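## Task

Put plate E07 so it lies flat and seated between the locators of plate nest N2, and leave plate E01 sitting in plate nest N1 the way it is now. Both must stay that way without the robot holding them, and at the end the grippers must have released and moved away.

## Robot and tools

Robot: two 7-joint arms, left_arm and right_arm, each with a parallel gripper, both mounted on a single upright column behind the near edge of the table. The robot faces roughly +x and may be rotated slightly about the column. Identical joint values on both arms give mirrored postures.

World frame (used by every reported pose and the camera calibration): z = 0 at the table top, origin 0.07 m behind the centre of the table's near edge, +x out across the table, +z up, +y toward the robot's own left (left_arm's side). Arm names refer to the robot, not to image sides. Reported hand positions can be off from the truth, more so when an arm is stretched far.

Tool execute_actions. Argument actions is a list holding zero or one item; optional pictures (true/false) says whether camera images come back (they do by default).
- Empty list {"actions": []}: no command, just returns the current state.
- Motion: {"rows": [...], "steps": n}. n is 1 to 15 control steps of 1/30 s each (default 15). rows holds 1 to 15 rows; row k is applied on step k and the final row repeats for any remaining steps. Every row is one flat list of 16 numbers covering both arms, even if only one moves: left_arm shoulder pitch, shoulder roll, upper arm roll, elbow, forearm roll, wrist pitch, wrist yaw, left opening, then the same eight for right_arm. Joint numbers are absolute target angles in radians, in the same convention as the Joint positions line, not offsets. Opening is an absolute value from -1 (closed) to +1 (fully open); a full close takes at least about 0.5 s.
- Wait: {"steps": n} with no rows, n up to 300; it returns once n steps have elapsed since the previous result, and your reply time is included in that count.

Joint ranges (rad). left_arm: shoulder pitch -1.396..2.000, shoulder roll -0.175..2.000, upper arm roll -1.571..1.571, elbow 0.000..2.443, forearm roll -1.571..1.571, wrist pitch -0.785..0.785, wrist yaw -1.571..1.571. right_arm is the same except shoulder pitch -1.300..2.000. True ends may differ by up to 0.017 rad either way. A call is rejected (nothing is sent) if a target exceeds a range end by more than 0.017 and is also farther out than that joint's last reported angle. Targets beyond a real end are clipped to it, and a result may then report "joint sent to its limit", possibly about an earlier still-running action; lack of that line proves nothing.

Motion limits: each step the commanded target is held within a fixed distance of the measured angle: 0.0738 rad shoulder pitch, 0.0684 shoulder roll, 0.113 upper arm roll, 0.119 elbow, 0.403 forearm roll, 0.414 wrist pitch and wrist yaw. If the targets would move a gripper more than 70 mm from where it is, all that arm's targets are pulled back proportionally. So distant targets take several actions.

The simulation keeps running while you reply: arms continue toward the last row sent until everything has nearly stopped or any step is HELD; after that only a new action moves them on. Fingers already opening or closing finish regardless.

Result lines: the state line left_arm: … | right_arm: … gives each gripper's end_effector_position (m) and end_effector_quat_wxyz in the world frame. Joint positions and Joint velocities give, per arm, seven joints (rad, rad/s) then finger-pad gap (m, m/s; 0.145 m = fully open). grip_measured is the measured opening on the command scale. "joint command not followed" means the clearance check altered or blocked joint targets on some steps (the rest was applied). HELD marks steps where your row was not sent, wholly or partly. MOTOR HOT appears from 85 °C; at 100 °C an OVER-TEMPERATURE FAULT stops that arm and limp joints may sag under load until they cool. Holding loads, even while you think, heats motors; heat partly carries into the next scene.

Gripper geometry: fingers point along the gripper's +z and close along its y axis. end_effector_position is between the pads when closed, under 1 cm behind the tips; closing pushes the tips about 17 mm further along +z. To keep hold, command an opening clearly below grip_measured; the larger the gap, the harder the squeeze (about 10 N per pad max, objects up to about 11 cm wide). Fast closes can squeeze harder, sometimes enough to spring the fingers open. Held parts may occasionally be jerked briefly, so grip firmly.

Tool zoom_image: camera (cam_high, cam_low, cam_left_wrist, cam_right_wrist) and region [x0, y0, x1, y1] in pixels of that camera's last full image, origin top-left, at most 504 by 504. It returns a more detailed crop.

Cameras, all 672x504, listed in results in the order cam_high, cam_low, cam_left_wrist, cam_right_wrist. Pinhole+radial calibration (K, distortion, T_world_to_cam) was given for the start; each scene may differ slightly, and results with pictures list cameras whose numbers changed. Wrist camera poses follow from reported joint angles.

Tool finished_scene: scene = the current scene's number. The goal must still hold afterwards, so release the plate and move the grippers clear first. Answering without any tool call ends the whole run.

Avoid: knocking or dropping anything off the table (ends the scene), arms striking or pressing each other, dropped or slipping plates, slamming, and hard pushes. Do not disturb the plate already in N1.

Each tool is called after "Request:" as name(argument=value, ...) on one line, values as JSON.

## Session

Request:
execute_actions(actions=[])

Scene clock: 0.00 s of 7200.00 s.
left_arm: end_effector_position=(+0.1944, -0.1066, +0.1523) grip_measured=+1.00 end_effector_quat_wxyz=(-0.214, -0.248, +0.764, -0.556) | right_arm: end_effector_position=(+0.1030, -0.1363, +0.1776) grip_measured=+1.00 end_effector_quat_wxyz=(+0.502, +0.557, +0.393, +0.532)
Joint positions: left_arm=[ 0.42   0.277 -1.152  1.328 -0.462 -0.531  0.422  0.145] | right_arm=[-1.017 -0.045 -0.159  1.654 -1.386  0.083 -1.043  0.145]
Joint velocities: left_arm=[-0.099 -0.011  0.002 -0.007 -0.051 -0.081 -0.007  0.   ] | right_arm=[ 0.011  0.011  0.007 -0.012 -0.007 -0.051 -0.022 -0.   ]
Motor temperatures (°C, as the motors report them): left_arm=[25 27 25 24 24 26 25] | right_arm=[26 24 25 27 26 25 24]
camera_calibration (this result's frames):
cam_left_wrist: T_world_to_cam=[[-0.538131, 0.607044, -0.584733, 0.249008], [0.839067, 0.32007, -0.439912, -0.0527026], [-0.0798906, -0.72736, -0.68159, 0.0932104], [0, 0, 0, 1]] pos_world=[0.185667, -0.066493, 0.18595]
cam_right_wrist: T_world_to_cam=[[0.318638, -0.225009, 0.920783, -0.221307], [-0.363512, -0.92615, -0.100526, -0.0676212], [0.875402, -0.302684, -0.3769, -0.00367606], [0, 0, 0, 1]] pos_world=[0.0491537, -0.113536, 0.195592]

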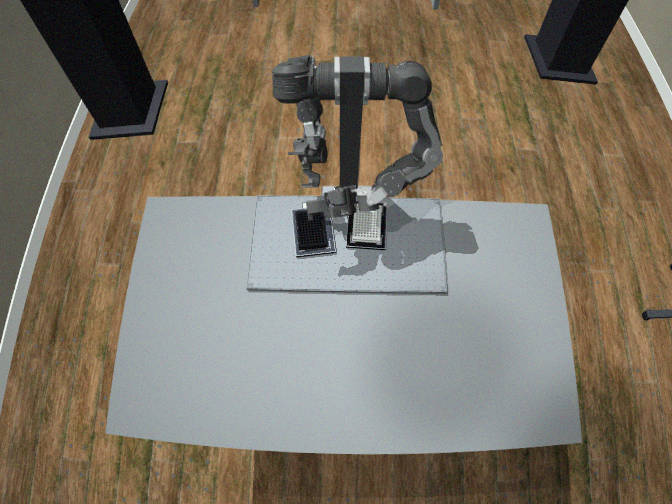

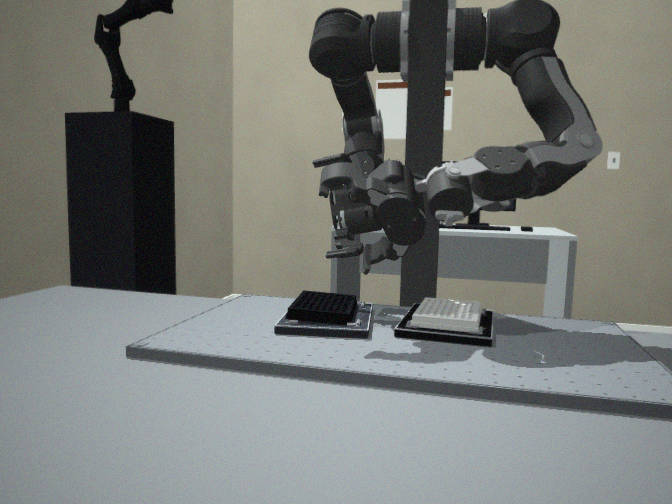

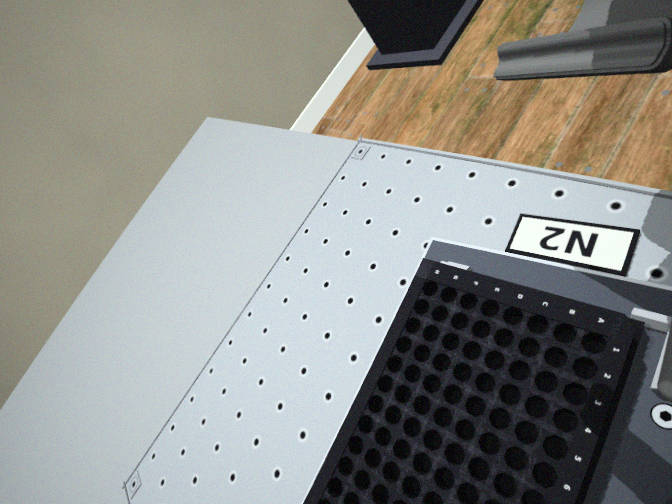

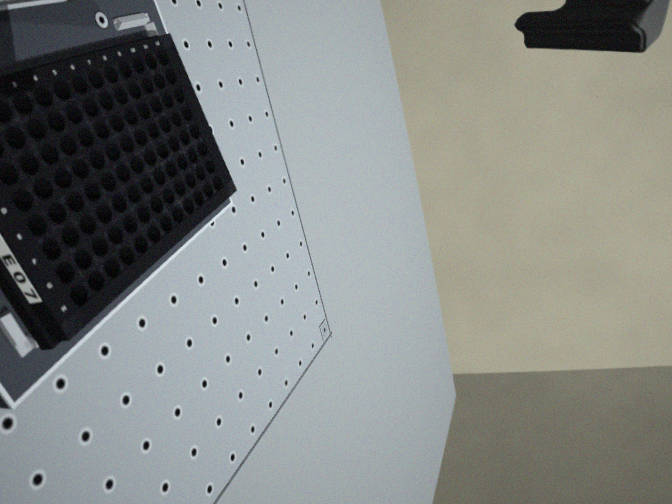

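Move the left arm clear first.

Request:
execute_actions(actions=[{"rows":[[0.42,0.5,0.2,1.7,0,0,0,1,-1.017,-0.045,-0.159,1.654,-1.386,0.083,-1.043,1]]}], pictures=false)

Request:
execute_actions(actions=[{"rows":[[0.42,0.5,0.2,1.7,0,0,0,1,-0.4,-0.07,-0.12,1.95,0,0.77,-0.08,1]]}], pictures=false)

Request:
execute_actions(actions=[{"steps":15}])

Request:
zoom_image(camera="cam_low", region=[240, 240, 440, 360])

Request:
zoom_image(camera="cam_high", region=[270, 195, 400, 275])

Scene clock: 1.20 s of 7200.00 s.
left_arm: end_effector_position=(+0.3658, +0.3267, +0.5051) grip_measured=+1.00 end_effector_quat_wxyz=(-0.286, +0.443, -0.049, +0.849) | right_arm: end_effector_position=(+0.1030, -0.1363, +0.1776) grip_measured=+1.00 end_effector_quat_wxyz=(+0.502, +0.557, +0.393, +0.532)
Joint positions: left_arm=[ 0.423  0.517  0.231  1.698 -0.     0.001 -0.014  0.145] | right_arm=[-1.017 -0.045 -0.159  1.654 -1.386  0.083 -1.043  0.145]
Joint velocities: left_arm=[ 0.011  0.648  0.291 -0.012  0.022 -0.022 -0.33  -0.   ] | right_arm=[ 0.011 -0.011  0.007 -0.007  0.037  0.051 -0.081  0.   ]
Motor temperatures (°C, as the motors report them): left_arm=[25 27 25 24 24 26 25] | right_arm=[26 24 25 27 26 25 24]
Steps of this call (steps 1 to 21: nothing new was sent; steps 22 to 36: all 15 steps of this action). Readings (joint positions):
22: left_arm=[0.391 0.309 -1.100 1.395 -0.381 -0.440 0.353] | right_arm=[-1.017 -0.045 -0.159 1.654 -1.386 0.083 -1.043]
23: left_arm=[0.381 0.365 -1.034 1.493 -0.232 -0.301 0.228] | right_arm=[-1.017 -0.045 -0.159 1.654 -1.386 0.083 -1.043]
25: left_arm=[0.421 0.485 -0.844 1.676 -0.065 -0.080 0.069] | right_arm=[-1.017 -0.045 -0.159 1.654 -1.386 0.083 -1.043]
29: left_arm=[0.416 0.493 -0.419 1.702 -0.005 -0.010 0.003] | right_arm=[-1.017 -0.045 -0.159 1.654 -1.386 0.083 -1.043]
36: the state above

Scene clock: 1.70 s of 7200.00 s.
left_arm: end_effector_position=(+0.3727, +0.3127, +0.4965) grip_measured=+1.00 end_effector_quat_wxyz=(-0.268, +0.452, -0.063, +0.849) | right_arm: end_effector_position=(+0.2398, -0.1036, +0.1274) grip_measured=+1.00 end_effector_quat_wxyz=(-0.033, +0.927, +0.015, +0.374)
Joint positions: left_arm=[ 0.418  0.5    0.2    1.7   -0.     0.    -0.     0.145] | right_arm=[-0.413 -0.071 -0.123  1.947 -0.003  0.769 -0.086  0.145]
Joint velocities: left_arm=[ 0.033 -0.055 -0.002 -0.002 -0.037 -0.051 -0.051 -0.   ] | right_arm=[-0.121  0.011 -0.002 -0.125  0.095  0.183 -0.007 -0.   ]
Motor temperatures (°C, as the motors report them): left_arm=[25 27 25 24 24 26 25] | right_arm=[26 24 25 27 26 25 24]
Steps of this call (steps 1 to 15: all 15 steps of this action). Readings (joint positions):
1: left_arm=[0.426 0.523 0.226 1.699 -0.000 0.001 -0.017] | right_arm=[-1.005 -0.064 -0.142 1.704 -1.301 0.167 -0.948]
2: left_arm=[0.426 0.506 0.208 1.700 -0.000 0.000 -0.015] | right_arm=[-0.955 -0.078 -0.123 1.797 -1.148 0.318 -0.805]
4: left_arm=[0.414 0.490 0.191 1.700 -0.000 0.000 -0.000] | right_arm=[-0.798 -0.064 -0.110 1.972 -0.789 0.623 -0.464]
8: left_arm=[0.418 0.500 0.200 1.700 -0.000 0.000 -0.000] | right_arm=[-0.575 -0.072 -0.124 1.940 -0.117 0.766 -0.109]
15: the state above

Scene clock: 2.20 s of 7200.00 s.
left_arm: end_effector_position=(+0.3727, +0.3127, +0.4965) grip_measured=+1.00 end_effector_quat_wxyz=(-0.268, +0.452, -0.063, +0.849) | right_arm: end_effector_position=(+0.2444, -0.1037, +0.1316) grip_measured=+1.00 end_effector_quat_wxyz=(-0.033, +0.924, +0.015, +0.382)
Joint positions: left_arm=[ 0.418  0.5    0.2    1.7   -0.     0.    -0.     0.145] | right_arm=[-0.399 -0.071 -0.122  1.95  -0.002  0.77  -0.086  0.145]
Joint velocities: left_arm=[-0.033  0.033  0.002  0.017  0.037  0.007  0.037  0.   ] | right_arm=[-0.077  0.011 -0.002  0.002 -0.11  -0.037 -0.037 -0.   ]
Motor temperatures (°C, as the motors report them): left_arm=[25 27 25 24 24 26 25] | right_arm=[26 24 25 27 26 25 24]
Steps of this call (steps 1 to 15: the robot went on to your last target). Readings (joint positions):
1: left_arm=[0.418 0.500 0.200 1.700 -0.000 0.000 -0.000] | right_arm=[-0.409 -0.071 -0.122 1.947 -0.002 0.772 -0.086]
2: left_arm=[0.418 0.500 0.200 1.700 -0.000 0.000 -0.000] | right_arm=[-0.400 -0.071 -0.122 1.947 -0.002 0.772 -0.086]
4: left_arm=[0.418 0.500 0.200 1.700 -0.000 0.000 -0.000] | right_arm=[-0.396 -0.071 -0.122 1.951 -0.002 0.770 -0.086]
8: left_arm=[0.418 0.500 0.200 1.700 -0.000 0.000 -0.000] | right_arm=[-0.399 -0.071 -0.122 1.950 -0.002 0.770 -0.086]
15: the state above
camera_calibration (this result's frames):
cam_left_wrist: T_world_to_cam=[[0.0670074, -0.828137, -0.556506, 0.500885], [0.215171, 0.55663, -0.802412, 0.153381], [0.974275, -0.0659763, 0.215489, -0.398024], [0, 0, 0, 1]] pos_world=[0.321219, 0.303165, 0.487591]
cam_right_wrist: T_world_to_cam=[[0.340115, -0.87919, -0.333688, -0.124687], [-0.843851, -0.12874, -0.520904, 0.264785], [0.415014, 0.45875, -0.785692, 0.110336], [0, 0, 0, 1]] pos_world=[0.220056, -0.126151, 0.183012]

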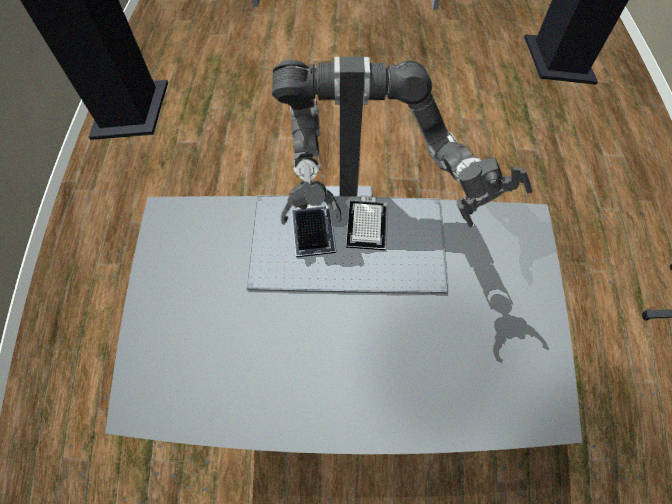

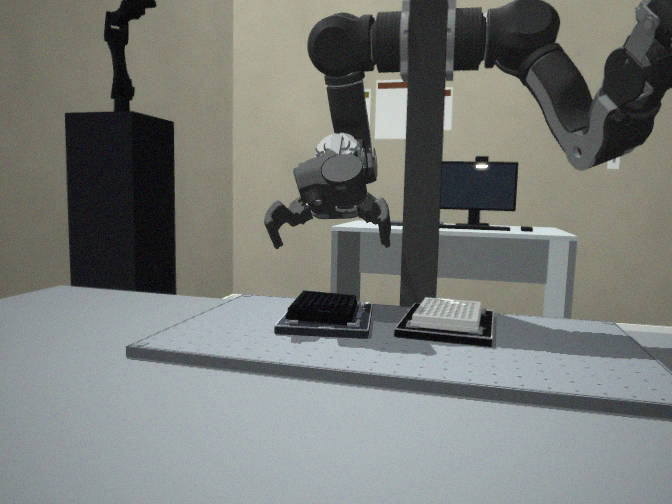

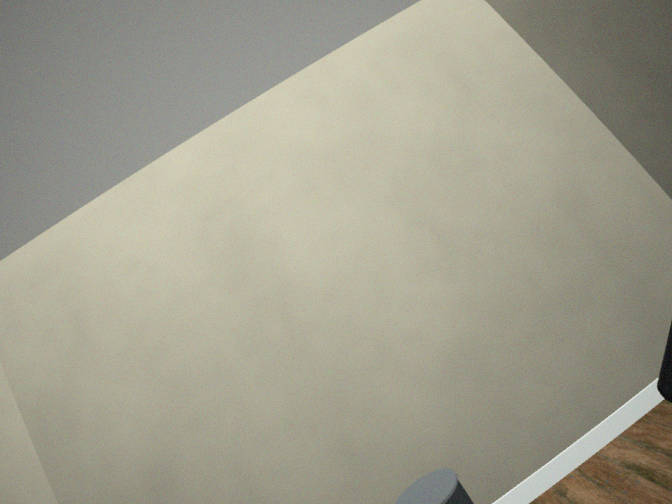

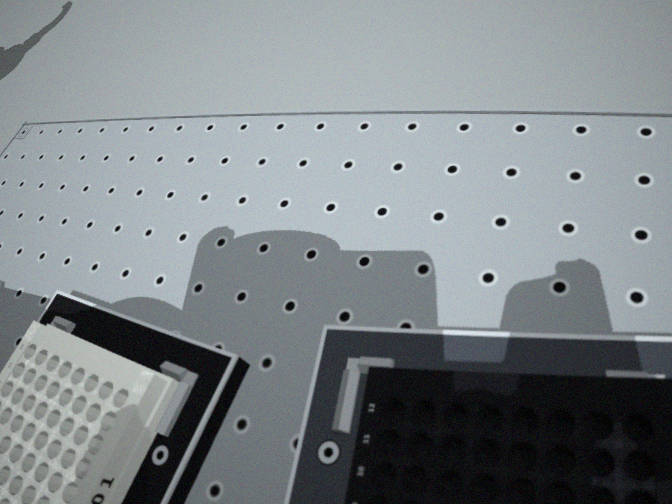

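Region (240, 240, 440, 360) of cam_low's 672x504 image, scaled by 2.520, with more detail than that image has; it fills the top 302 rows of this view, and the rest is white.

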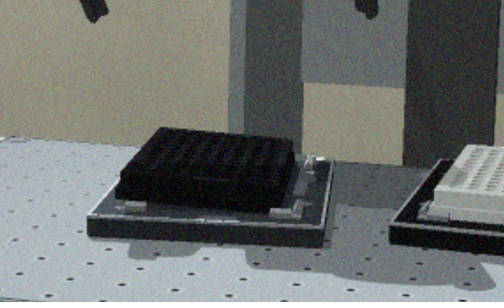

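Region (270, 195, 400, 275) of cam_high's 672x504 image, scaled by 3.877, with more detail than that image has; it fills the top 310 rows of this view, and the rest is white.

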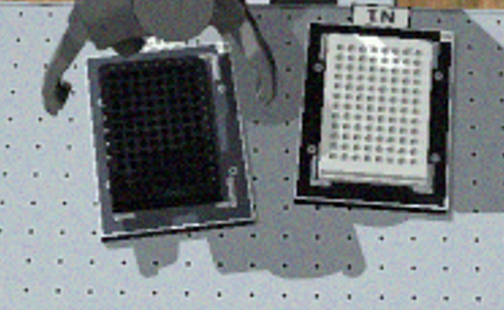

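Request:
execute_actions(actions=[{"rows":[[0.42,0.5,0.2,1.7,0,0,0,1,-0.3,-0.015,-0.13,1.75,0,0.77,-0.02,1],[0.42,0.5,0.2,1.7,0,0,0,1,-0.3,-0.015,-0.13,1.75,0,0.77,-0.02,1],[0.42,0.5,0.2,1.7,0,0,0,1,-0.3,-0.015,-0.13,1.75,0,0.77,-0.02,1],[0.42,0.5,0.2,1.7,0,0,0,1,-0.27,-0.015,-0.13,1.68,0,0.77,-0.02,1],[0.42,0.5,0.2,1.7,0,0,0,1,-0.25,-0.015,-0.13,1.62,0,0.77,-0.02,1],[0.42,0.5,0.2,1.7,0,0,0,1,-0.24,-0.015,-0.13,1.58,0,0.77,-0.02,1],[0.42,0.5,0.2,1.7,0,0,0,1,-0.235,-0.015,-0.13,1.55,0,0.77,-0.02,1]]}])

Request:
zoom_image(camera="cam_low", region=[240, 240, 440, 360])

Request:
zoom_image(camera="cam_high", region=[270, 195, 400, 275])

Scene clock: 3.60 s of 7200.00 s.
left_arm: end_effector_position=(+0.3727, +0.3127, +0.4965) grip_measured=+1.00 end_effector_quat_wxyz=(-0.268, +0.452, -0.063, +0.849) | right_arm: end_effector_position=(+0.2391, -0.1028, +0.0442) grip_measured=+1.00 end_effector_quat_wxyz=(-0.029, +0.961, +0.064, +0.268)
Joint positions: left_arm=[ 0.418  0.5    0.2    1.7   -0.     0.    -0.     0.145] | right_arm=[-0.235 -0.015 -0.131  1.549 -0.001  0.771 -0.026  0.145]
Joint velocities: left_arm=[ 0.055  0.011 -0.002 -0.017  0.066  0.022 -0.007 -0.   ] | right_arm=[-0.011  0.055  0.007  0.017  0.037 -0.007  0.007  0.   ]
Motor temperatures (°C, as the motors report them): left_arm=[25 27 25 25 24 26 25] | right_arm=[26 24 25 27 26 25 24]
Steps of this call (steps 1 to 15: the robot went on to your last target; steps 16 to 27: nothing new was sent; steps 28 to 42: all 15 steps of this action). Readings (joint positions):
28: left_arm=[0.418 0.500 0.200 1.700 -0.000 0.000 -0.000] | right_arm=[-0.358 -0.035 -0.136 1.889 0.001 0.765 -0.058]
29: left_arm=[0.418 0.500 0.200 1.700 -0.000 0.000 -0.000] | right_arm=[-0.289 -0.007 -0.136 1.778 0.002 0.767 -0.039]
31: left_arm=[0.418 0.500 0.200 1.700 -0.000 0.000 -0.000] | right_arm=[-0.274 -0.008 -0.123 1.709 -0.003 0.765 -0.035]
35: left_arm=[0.418 0.500 0.200 1.700 -0.000 0.000 -0.000] | right_arm=[-0.239 -0.015 -0.131 1.547 -0.001 0.771 -0.026]
42: the state above
camera_calibration (this result's frames):
cam_left_wrist: T_world_to_cam=[[0.0670074, -0.828137, -0.556506, 0.500885], [0.215171, 0.55663, -0.802412, 0.153381], [0.974275, -0.0659763, 0.215489, -0.398024], [0, 0, 0, 1]] pos_world=[0.321219, 0.303165, 0.487591]
cam_right_wrist: T_world_to_cam=[[0.340356, -0.864518, -0.36982, -0.148197], [-0.923858, -0.234235, -0.302689, 0.213538], [0.175055, 0.444683, -0.878415, 0.103504], [0, 0, 0, 1]] pos_world=[0.229599, -0.124127, 0.100749]

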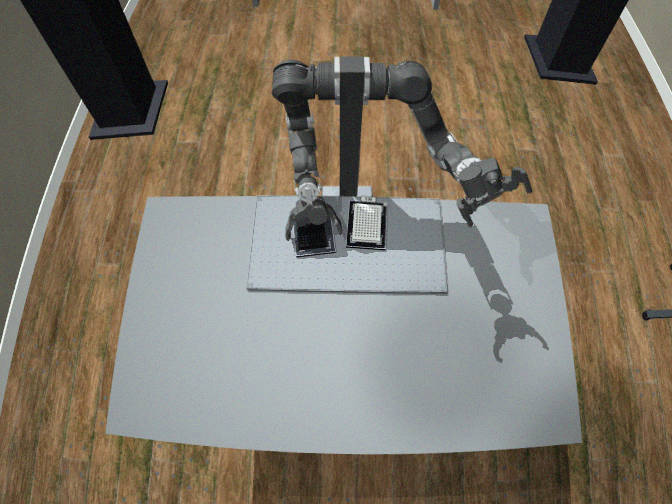

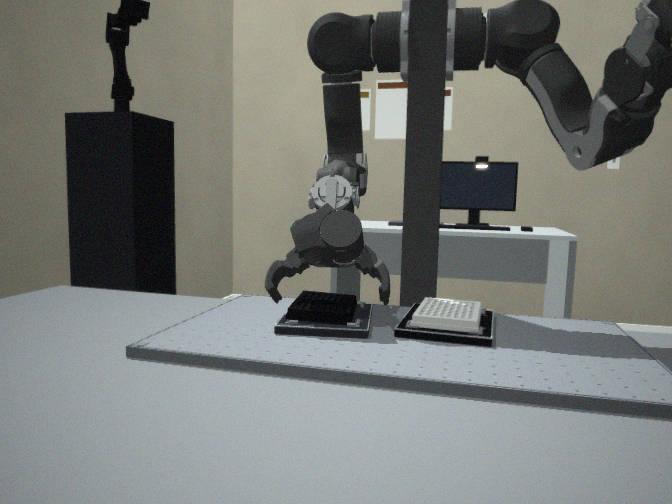

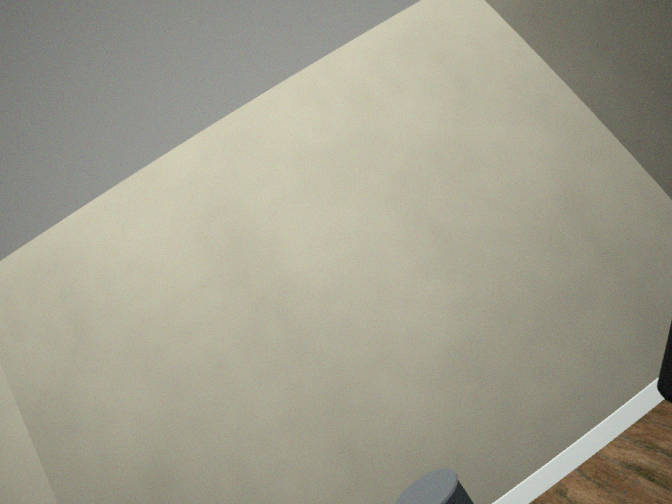

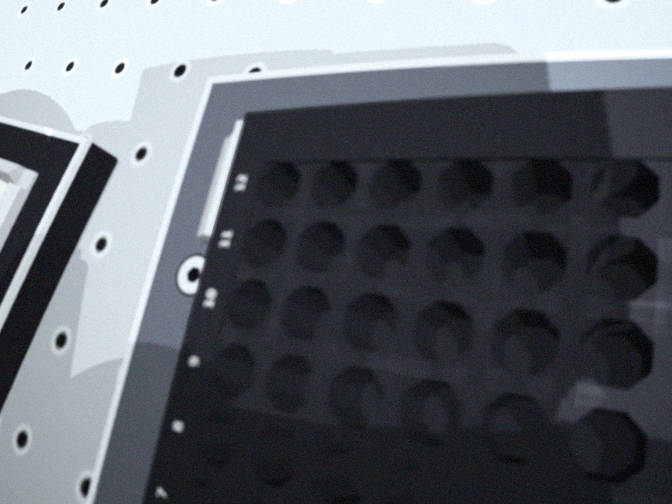

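Region (240, 240, 440, 360) of cam_low's 672x504 image, scaled by 2.520, with more detail than that image has; it fills the top 302 rows of this view, and the rest is white.

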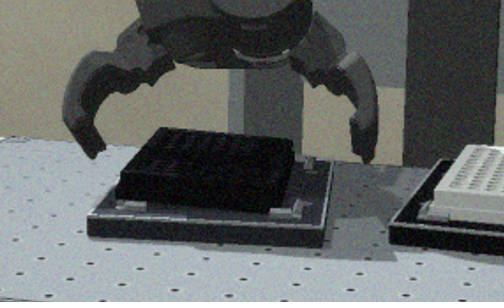

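Region (270, 195, 400, 275) of cam_high's 672x504 image, scaled by 3.877, with more detail than that image has; it fills the top 310 rows of this view, and the rest is white.

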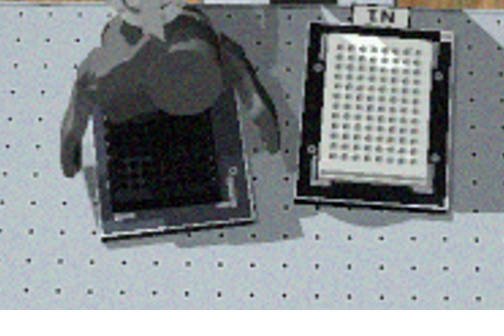

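Centred well. Close slowly, then reopen.

Request:
execute_actions(actions=[{"rows":[[0.42,0.5,0.2,1.7,0,0,0,1,-0.235,-0.015,-0.13,1.55,0,0.77,-0.02,0.8],[0.42,0.5,0.2,1.7,0,0,0,1,-0.235,-0.015,-0.13,1.55,0,0.77,-0.02,0.6],[0.42,0.5,0.2,1.7,0,0,0,1,-0.235,-0.015,-0.13,1.55,0,0.77,-0.02,0.5],[0.42,0.5,0.2,1.7,0,0,0,1,-0.235,-0.015,-0.13,1.55,0,0.77,-0.02,0.4],[0.42,0.5,0.2,1.7,0,0,0,1,-0.235,-0.015,-0.13,1.55,0,0.77,-0.02,0.33],[0.42,0.5,0.2,1.7,0,0,0,1,-0.235,-0.015,-0.13,1.55,0,0.77,-0.02,0.26],[0.42,0.5,0.2,1.7,0,0,0,1,-0.235,-0.015,-0.13,1.55,0,0.77,-0.02,0.2],[0.42,0.5,0.2,1.7,0,0,0,1,-0.235,-0.015,-0.13,1.55,0,0.77,-0.02,0.1],[0.42,0.5,0.2,1.7,0,0,0,1,-0.235,-0.015,-0.13,1.55,0,0.77,-0.02,-0.2]]}])

Request:
zoom_image(camera="cam_low", region=[240, 240, 440, 360])

Request:
zoom_image(camera="cam_high", region=[270, 195, 400, 275])

Scene clock: 5.27 s of 7200.00 s.
left_arm: end_effector_position=(+0.3727, +0.3127, +0.4965) grip_measured=+1.00 end_effector_quat_wxyz=(-0.268, +0.452, -0.063, +0.849) | right_arm: end_effector_position=(+0.2399, -0.1055, +0.0449) grip_measured=+0.12 end_effector_quat_wxyz=(-0.023, +0.960, +0.064, +0.270)
Joint positions: left_arm=[ 0.418  0.5    0.2    1.7   -0.     0.    -0.     0.145] | right_arm=[-0.235 -0.014 -0.129  1.551 -0.008  0.772 -0.03   0.084]
Joint velocities: left_arm=[-0.055 -0.033  0.002 -0.007 -0.007  0.066  0.007  0.   ] | right_arm=[ 0.011  0.033 -0.022 -0.002 -0.051 -0.066  0.007  0.   ]
Motor temperatures (°C, as the motors report them): left_arm=[25 27 25 25 24 26 25] | right_arm=[26 24 25 27 26 25 24]
Steps of this call (steps 1 to 15: the robot went on to your last target; steps 16 to 35: nothing new was sent; steps 36 to 50: all 15 steps of this action). Readings (joint positions):
36: left_arm=[0.418 0.500 0.200 1.700 -0.000 0.000 -0.000] | right_arm=[-0.235 -0.015 -0.131 1.549 -0.001 0.771 -0.026]
37: left_arm=[0.418 0.500 0.200 1.700 -0.000 0.000 -0.000] | right_arm=[-0.235 -0.015 -0.131 1.549 -0.001 0.771 -0.026]
39: left_arm=[0.418 0.500 0.200 1.700 -0.000 0.000 -0.000] | right_arm=[-0.235 -0.015 -0.131 1.549 -0.001 0.771 -0.026]
43: left_arm=[0.418 0.500 0.200 1.700 -0.000 0.000 -0.000] | right_arm=[-0.235 -0.014 -0.129 1.551 -0.008 0.772 -0.030]
50: the state above
camera_calibration (this result's frames):
cam_left_wrist: T_world_to_cam=[[0.0670074, -0.828137, -0.556506, 0.500885], [0.215171, 0.55663, -0.802412, 0.153381], [0.974275, -0.0659763, 0.215489, -0.398024], [0, 0, 0, 1]] pos_world=[0.321219, 0.303165, 0.487591]
cam_right_wrist: T_world_to_cam=[[0.33923, -0.869905, -0.358035, -0.151372], [-0.923366, -0.235181, -0.303456, 0.21367], [0.179774, 0.433539, -0.883021, 0.103033], [0, 0, 0, 1]] pos_world=[0.230123, -0.126097, 0.101623]

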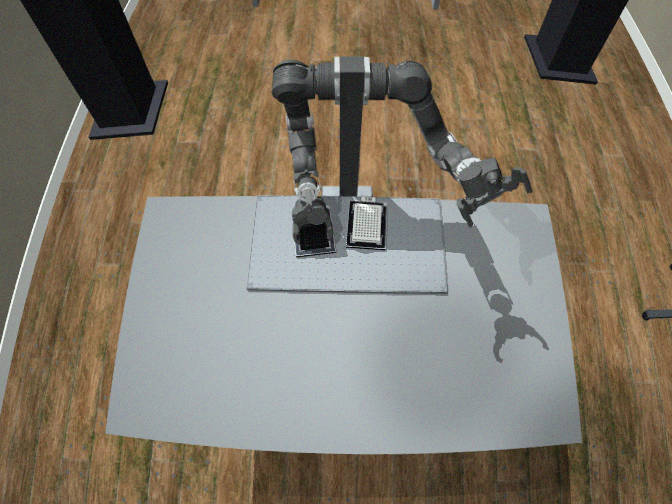

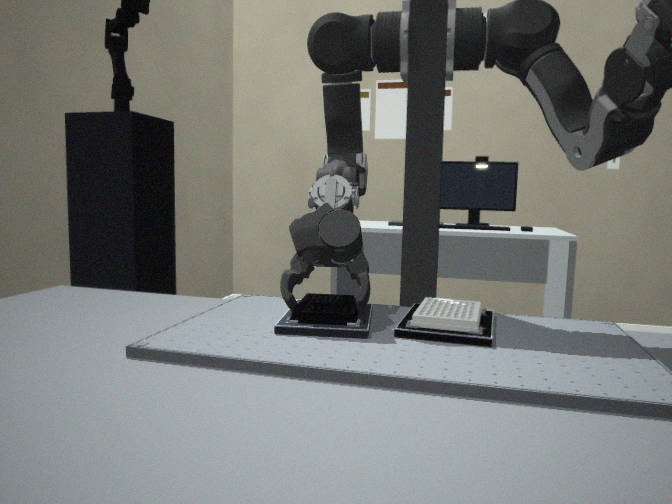

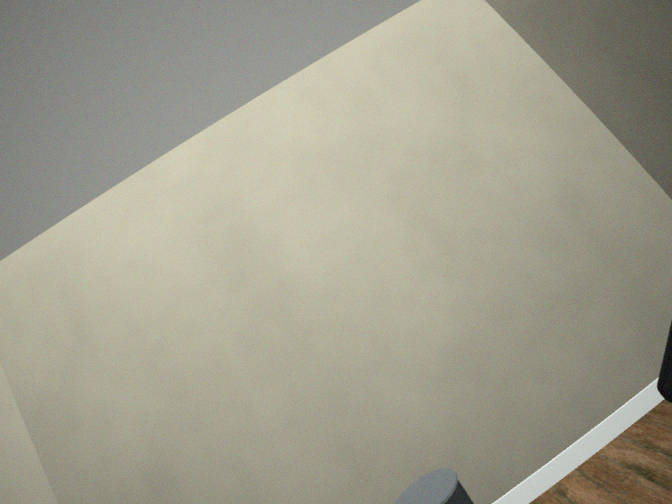

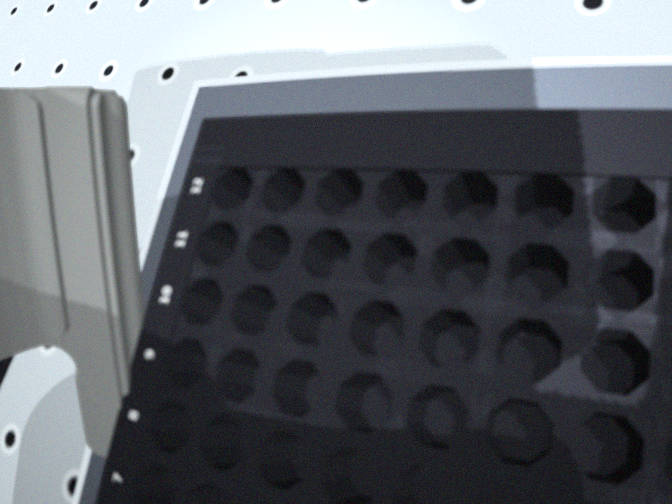

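Region (240, 240, 440, 360) of cam_low's 672x504 image, scaled by 2.520, with more detail than that image has; it fills the top 302 rows of this view, and the rest is white.

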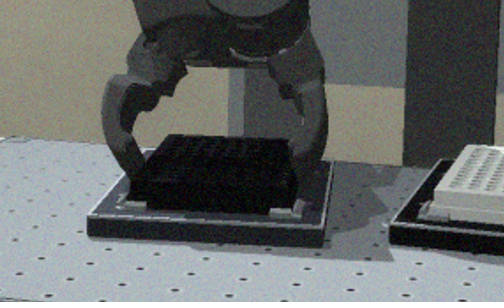

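Region (270, 195, 400, 275) of cam_high's 672x504 image, scaled by 3.877, with more detail than that image has; it fills the top 310 rows of this view, and the rest is white.

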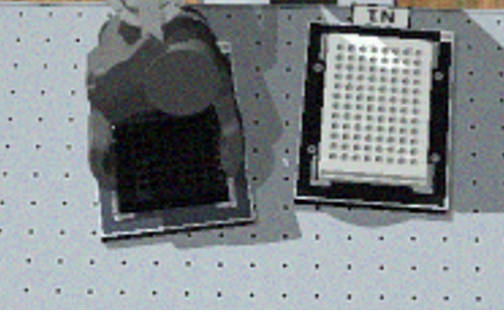

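Request:
execute_actions(actions=[{"rows":[[0.42,0.5,0.2,1.7,0,0,0,1,-0.235,-0.015,-0.13,1.55,0,0.77,-0.02,0.7]],"steps":8}], pictures=false)

Request:
execute_actions(actions=[{"rows":[[0.42,0.5,0.2,1.7,0,0,0,1,-0.33,-0.015,-0.13,1.95,0,0.77,-0.02,0.7]],"steps":10}], pictures=false)

Request:
execute_actions(actions=[{"rows":[[0.42,0.5,0.2,1.7,0,0,0,1,-0.33,0.3,0.2,1.95,0,0.77,-0.02,0.7]]}])

Request:
zoom_image(camera="cam_low", region=[240, 240, 440, 360])

Request:
zoom_image(camera="cam_high", region=[270, 195, 400, 275])

Scene clock: 6.10 s of 7200.00 s.
left_arm: end_effector_position=(+0.3727, +0.3127, +0.4965) grip_measured=+1.00 end_effector_quat_wxyz=(-0.268, +0.452, -0.063, +0.849) | right_arm: end_effector_position=(+0.2398, -0.1039, +0.0450) grip_measured=+0.70 end_effector_quat_wxyz=(-0.028, +0.960, +0.063, +0.270)
Joint positions: left_arm=[ 0.418  0.5    0.2    1.7   -0.     0.    -0.     0.145] | right_arm=[-0.235 -0.014 -0.129  1.551 -0.002  0.771 -0.026  0.125]
Joint velocities: left_arm=[ 0.033 -0.055 -0.002 -0.007  0.022 -0.051 -0.022 -0.   ] | right_arm=[ 0.033 -0.011  0.012  0.027  0.051  0.022  0.007  0.   ]
Motor temperatures (°C, as the motors report them): left_arm=[25 27 25 25 24 26 25] | right_arm=[26 24 25 27 26 25 24]
Steps of this call (steps 1 to 15: the robot went on to your last target; steps 16 to 17: nothing new was sent; steps 18 to 25: all 8 steps of this action). Readings (joint positions):
18: left_arm=[0.418 0.500 0.200 1.700 -0.000 0.000 -0.000] | right_arm=[-0.235 -0.014 -0.129 1.551 -0.005 0.771 -0.029]
19: left_arm=[0.418 0.500 0.200 1.700 -0.000 0.000 -0.000] | right_arm=[-0.235 -0.014 -0.129 1.551 -0.003 0.771 -0.027]
21: left_arm=[0.418 0.500 0.200 1.700 -0.000 0.000 -0.000] | right_arm=[-0.235 -0.014 -0.129 1.551 -0.002 0.771 -0.026]
25: the state above

Scene clock: 6.43 s of 7200.00 s.
left_arm: end_effector_position=(+0.3727, +0.3127, +0.4965) grip_measured=+1.00 end_effector_quat_wxyz=(-0.268, +0.452, -0.063, +0.849) | right_arm: end_effector_position=(+0.2592, -0.1013, +0.1419) grip_measured=+0.70 end_effector_quat_wxyz=(-0.045, +0.913, +0.050, +0.402)
Joint positions: left_arm=[ 0.418  0.5    0.2    1.7   -0.     0.    -0.     0.145] | right_arm=[-0.344 -0.015 -0.131  1.945  0.     0.773 -0.024  0.125]
Joint velocities: left_arm=[-0.011  0.033  0.002  0.012 -0.037  0.066  0.051 -0.   ] | right_arm=[ 0.297  0.033  0.002  0.042 -0.051 -0.007 -0.007  0.   ]
Motor temperatures (°C, as the motors report them): left_arm=[25 27 25 25 24 26 25] | right_arm=[26 24 25 27 26 25 24]
Steps of this call (steps 1 to 10: all 10 steps of this action). Readings (joint positions):
1: left_arm=[0.418 0.500 0.200 1.700 -0.000 0.000 -0.000] | right_arm=[-0.275 -0.014 -0.129 1.621 -0.002 0.772 -0.026]
2: left_arm=[0.418 0.500 0.200 1.700 -0.000 0.000 -0.000] | right_arm=[-0.341 -0.014 -0.129 1.731 -0.002 0.772 -0.026]
4: left_arm=[0.418 0.500 0.200 1.700 -0.000 0.000 -0.000] | right_arm=[-0.355 -0.014 -0.131 1.909 -0.001 0.783 -0.024]
8: left_arm=[0.418 0.500 0.200 1.700 -0.000 0.000 -0.000] | right_arm=[-0.330 -0.017 -0.131 1.953 0.000 0.759 -0.024]
10: the state above

Scene clock: 6.93 s of 7200.00 s.
left_arm: end_effector_position=(+0.3727, +0.3127, +0.4965) grip_measured=+1.00 end_effector_quat_wxyz=(-0.268, +0.452, -0.063, +0.849) | right_arm: end_effector_position=(+0.2747, -0.2759, +0.1791) grip_measured=+0.70 end_effector_quat_wxyz=(+0.180, +0.887, +0.038, +0.424)
Joint positions: left_arm=[ 0.418  0.5    0.2    1.7   -0.     0.    -0.     0.145] | right_arm=[-0.329  0.301  0.2    1.953  0.     0.769 -0.022  0.125]
Joint velocities: left_arm=[ 0.011 -0.033 -0.022 -0.012  0.022 -0.037  0.051  0.   ] | right_arm=[-0.077  0.011 -0.007 -0.007  0.066 -0.022  0.007  0.   ]
Motor temperatures (°C, as the motors report them): left_arm=[25 27 25 25 24 26 25] | right_arm=[26 24 25 27 26 25 24]
Steps of this call (steps 1 to 15: all 15 steps of this action). Readings (joint positions):
1: left_arm=[0.418 0.500 0.200 1.700 -0.000 0.000 -0.000] | right_arm=[-0.332 0.006 -0.086 1.947 0.014 0.772 -0.003]
2: left_arm=[0.418 0.500 0.200 1.700 -0.000 0.000 -0.000] | right_arm=[-0.324 0.059 0.002 1.948 0.013 0.771 -0.002]
4: left_arm=[0.418 0.500 0.200 1.700 -0.000 0.000 -0.000] | right_arm=[-0.332 0.196 0.196 1.948 0.002 0.772 -0.016]
8: left_arm=[0.418 0.500 0.200 1.700 -0.000 0.000 -0.000] | right_arm=[-0.321 0.300 0.203 1.954 -0.007 0.767 -0.033]
15: the state above
camera_calibration (this result's frames):
cam_left_wrist: T_world_to_cam=[[0.0670074, -0.828137, -0.556506, 0.500885], [0.215171, 0.55663, -0.802412, 0.153381], [0.974275, -0.0659763, 0.215489, -0.398024], [0, 0, 0, 1]] pos_world=[0.321219, 0.303165, 0.487591]
cam_right_wrist: T_world_to_cam=[[0.240207, -0.966861, 0.0864935, -0.342537], [-0.805017, -0.248202, -0.538835, 0.252504], [0.542446, 0.0598033, -0.837959, 0.0783826], [0, 0, 0, 1]] pos_world=[0.243031, -0.273201, 0.231366]

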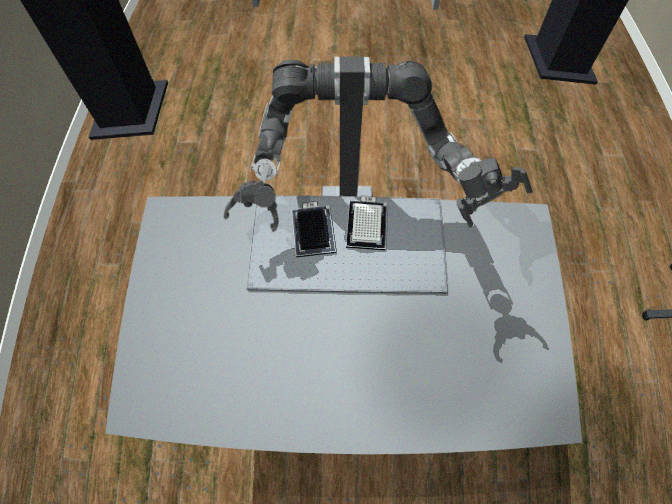

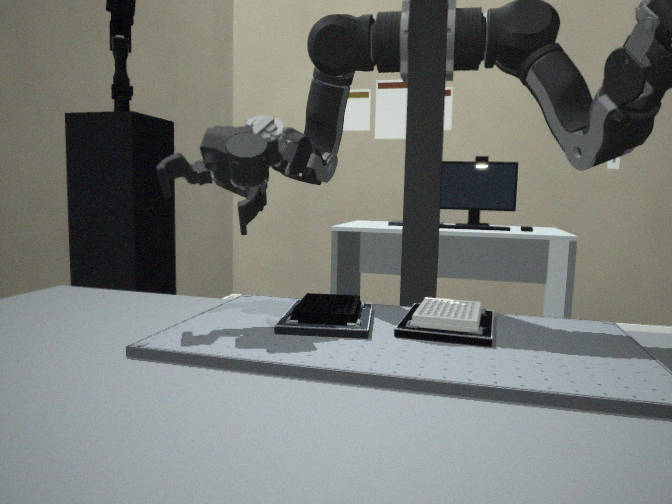

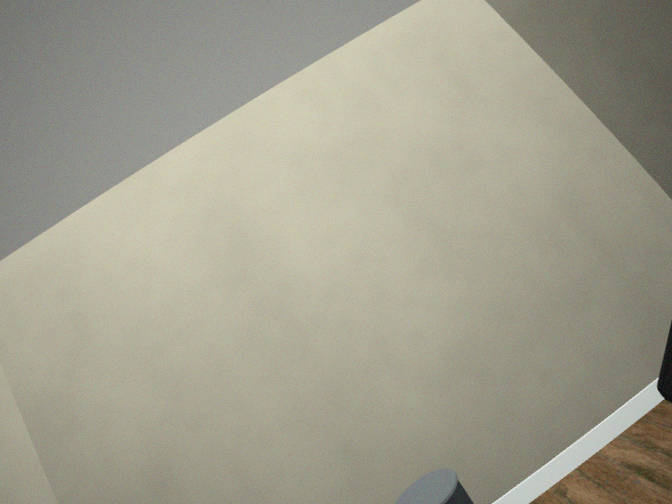

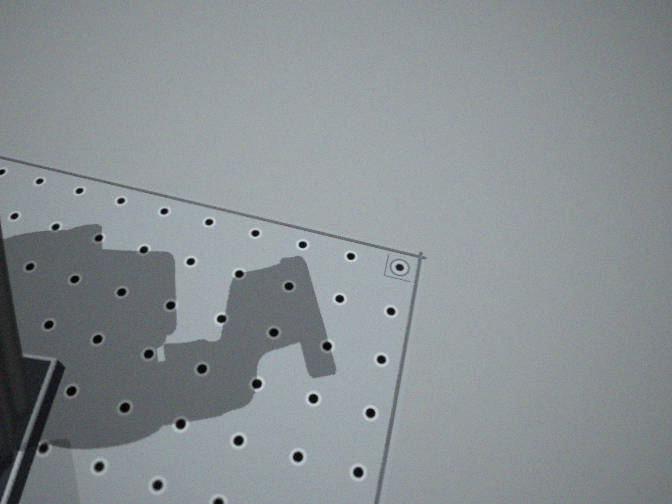

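Region (240, 240, 440, 360) of cam_low's 672x504 image, scaled by 2.520, with more detail than that image has; it fills the top 302 rows of this view, and the rest is white.

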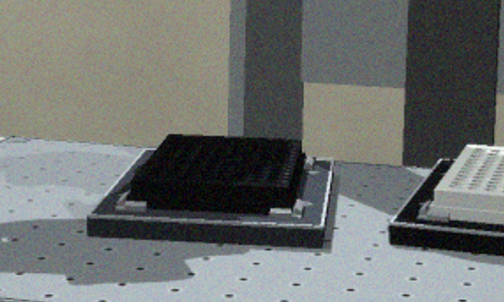

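Region (270, 195, 400, 275) of cam_high's 672x504 image, scaled by 3.877, with more detail than that image has; it fills the top 310 rows of this view, and the rest is white.

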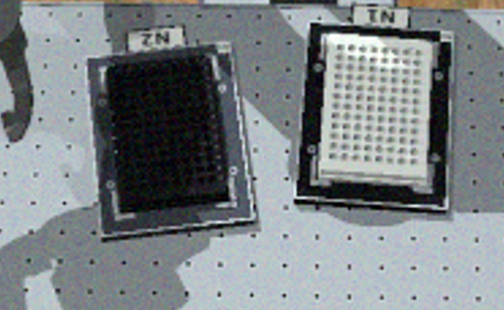

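Request:
finished_scene(scene=2)

The scene is finished: the task was done.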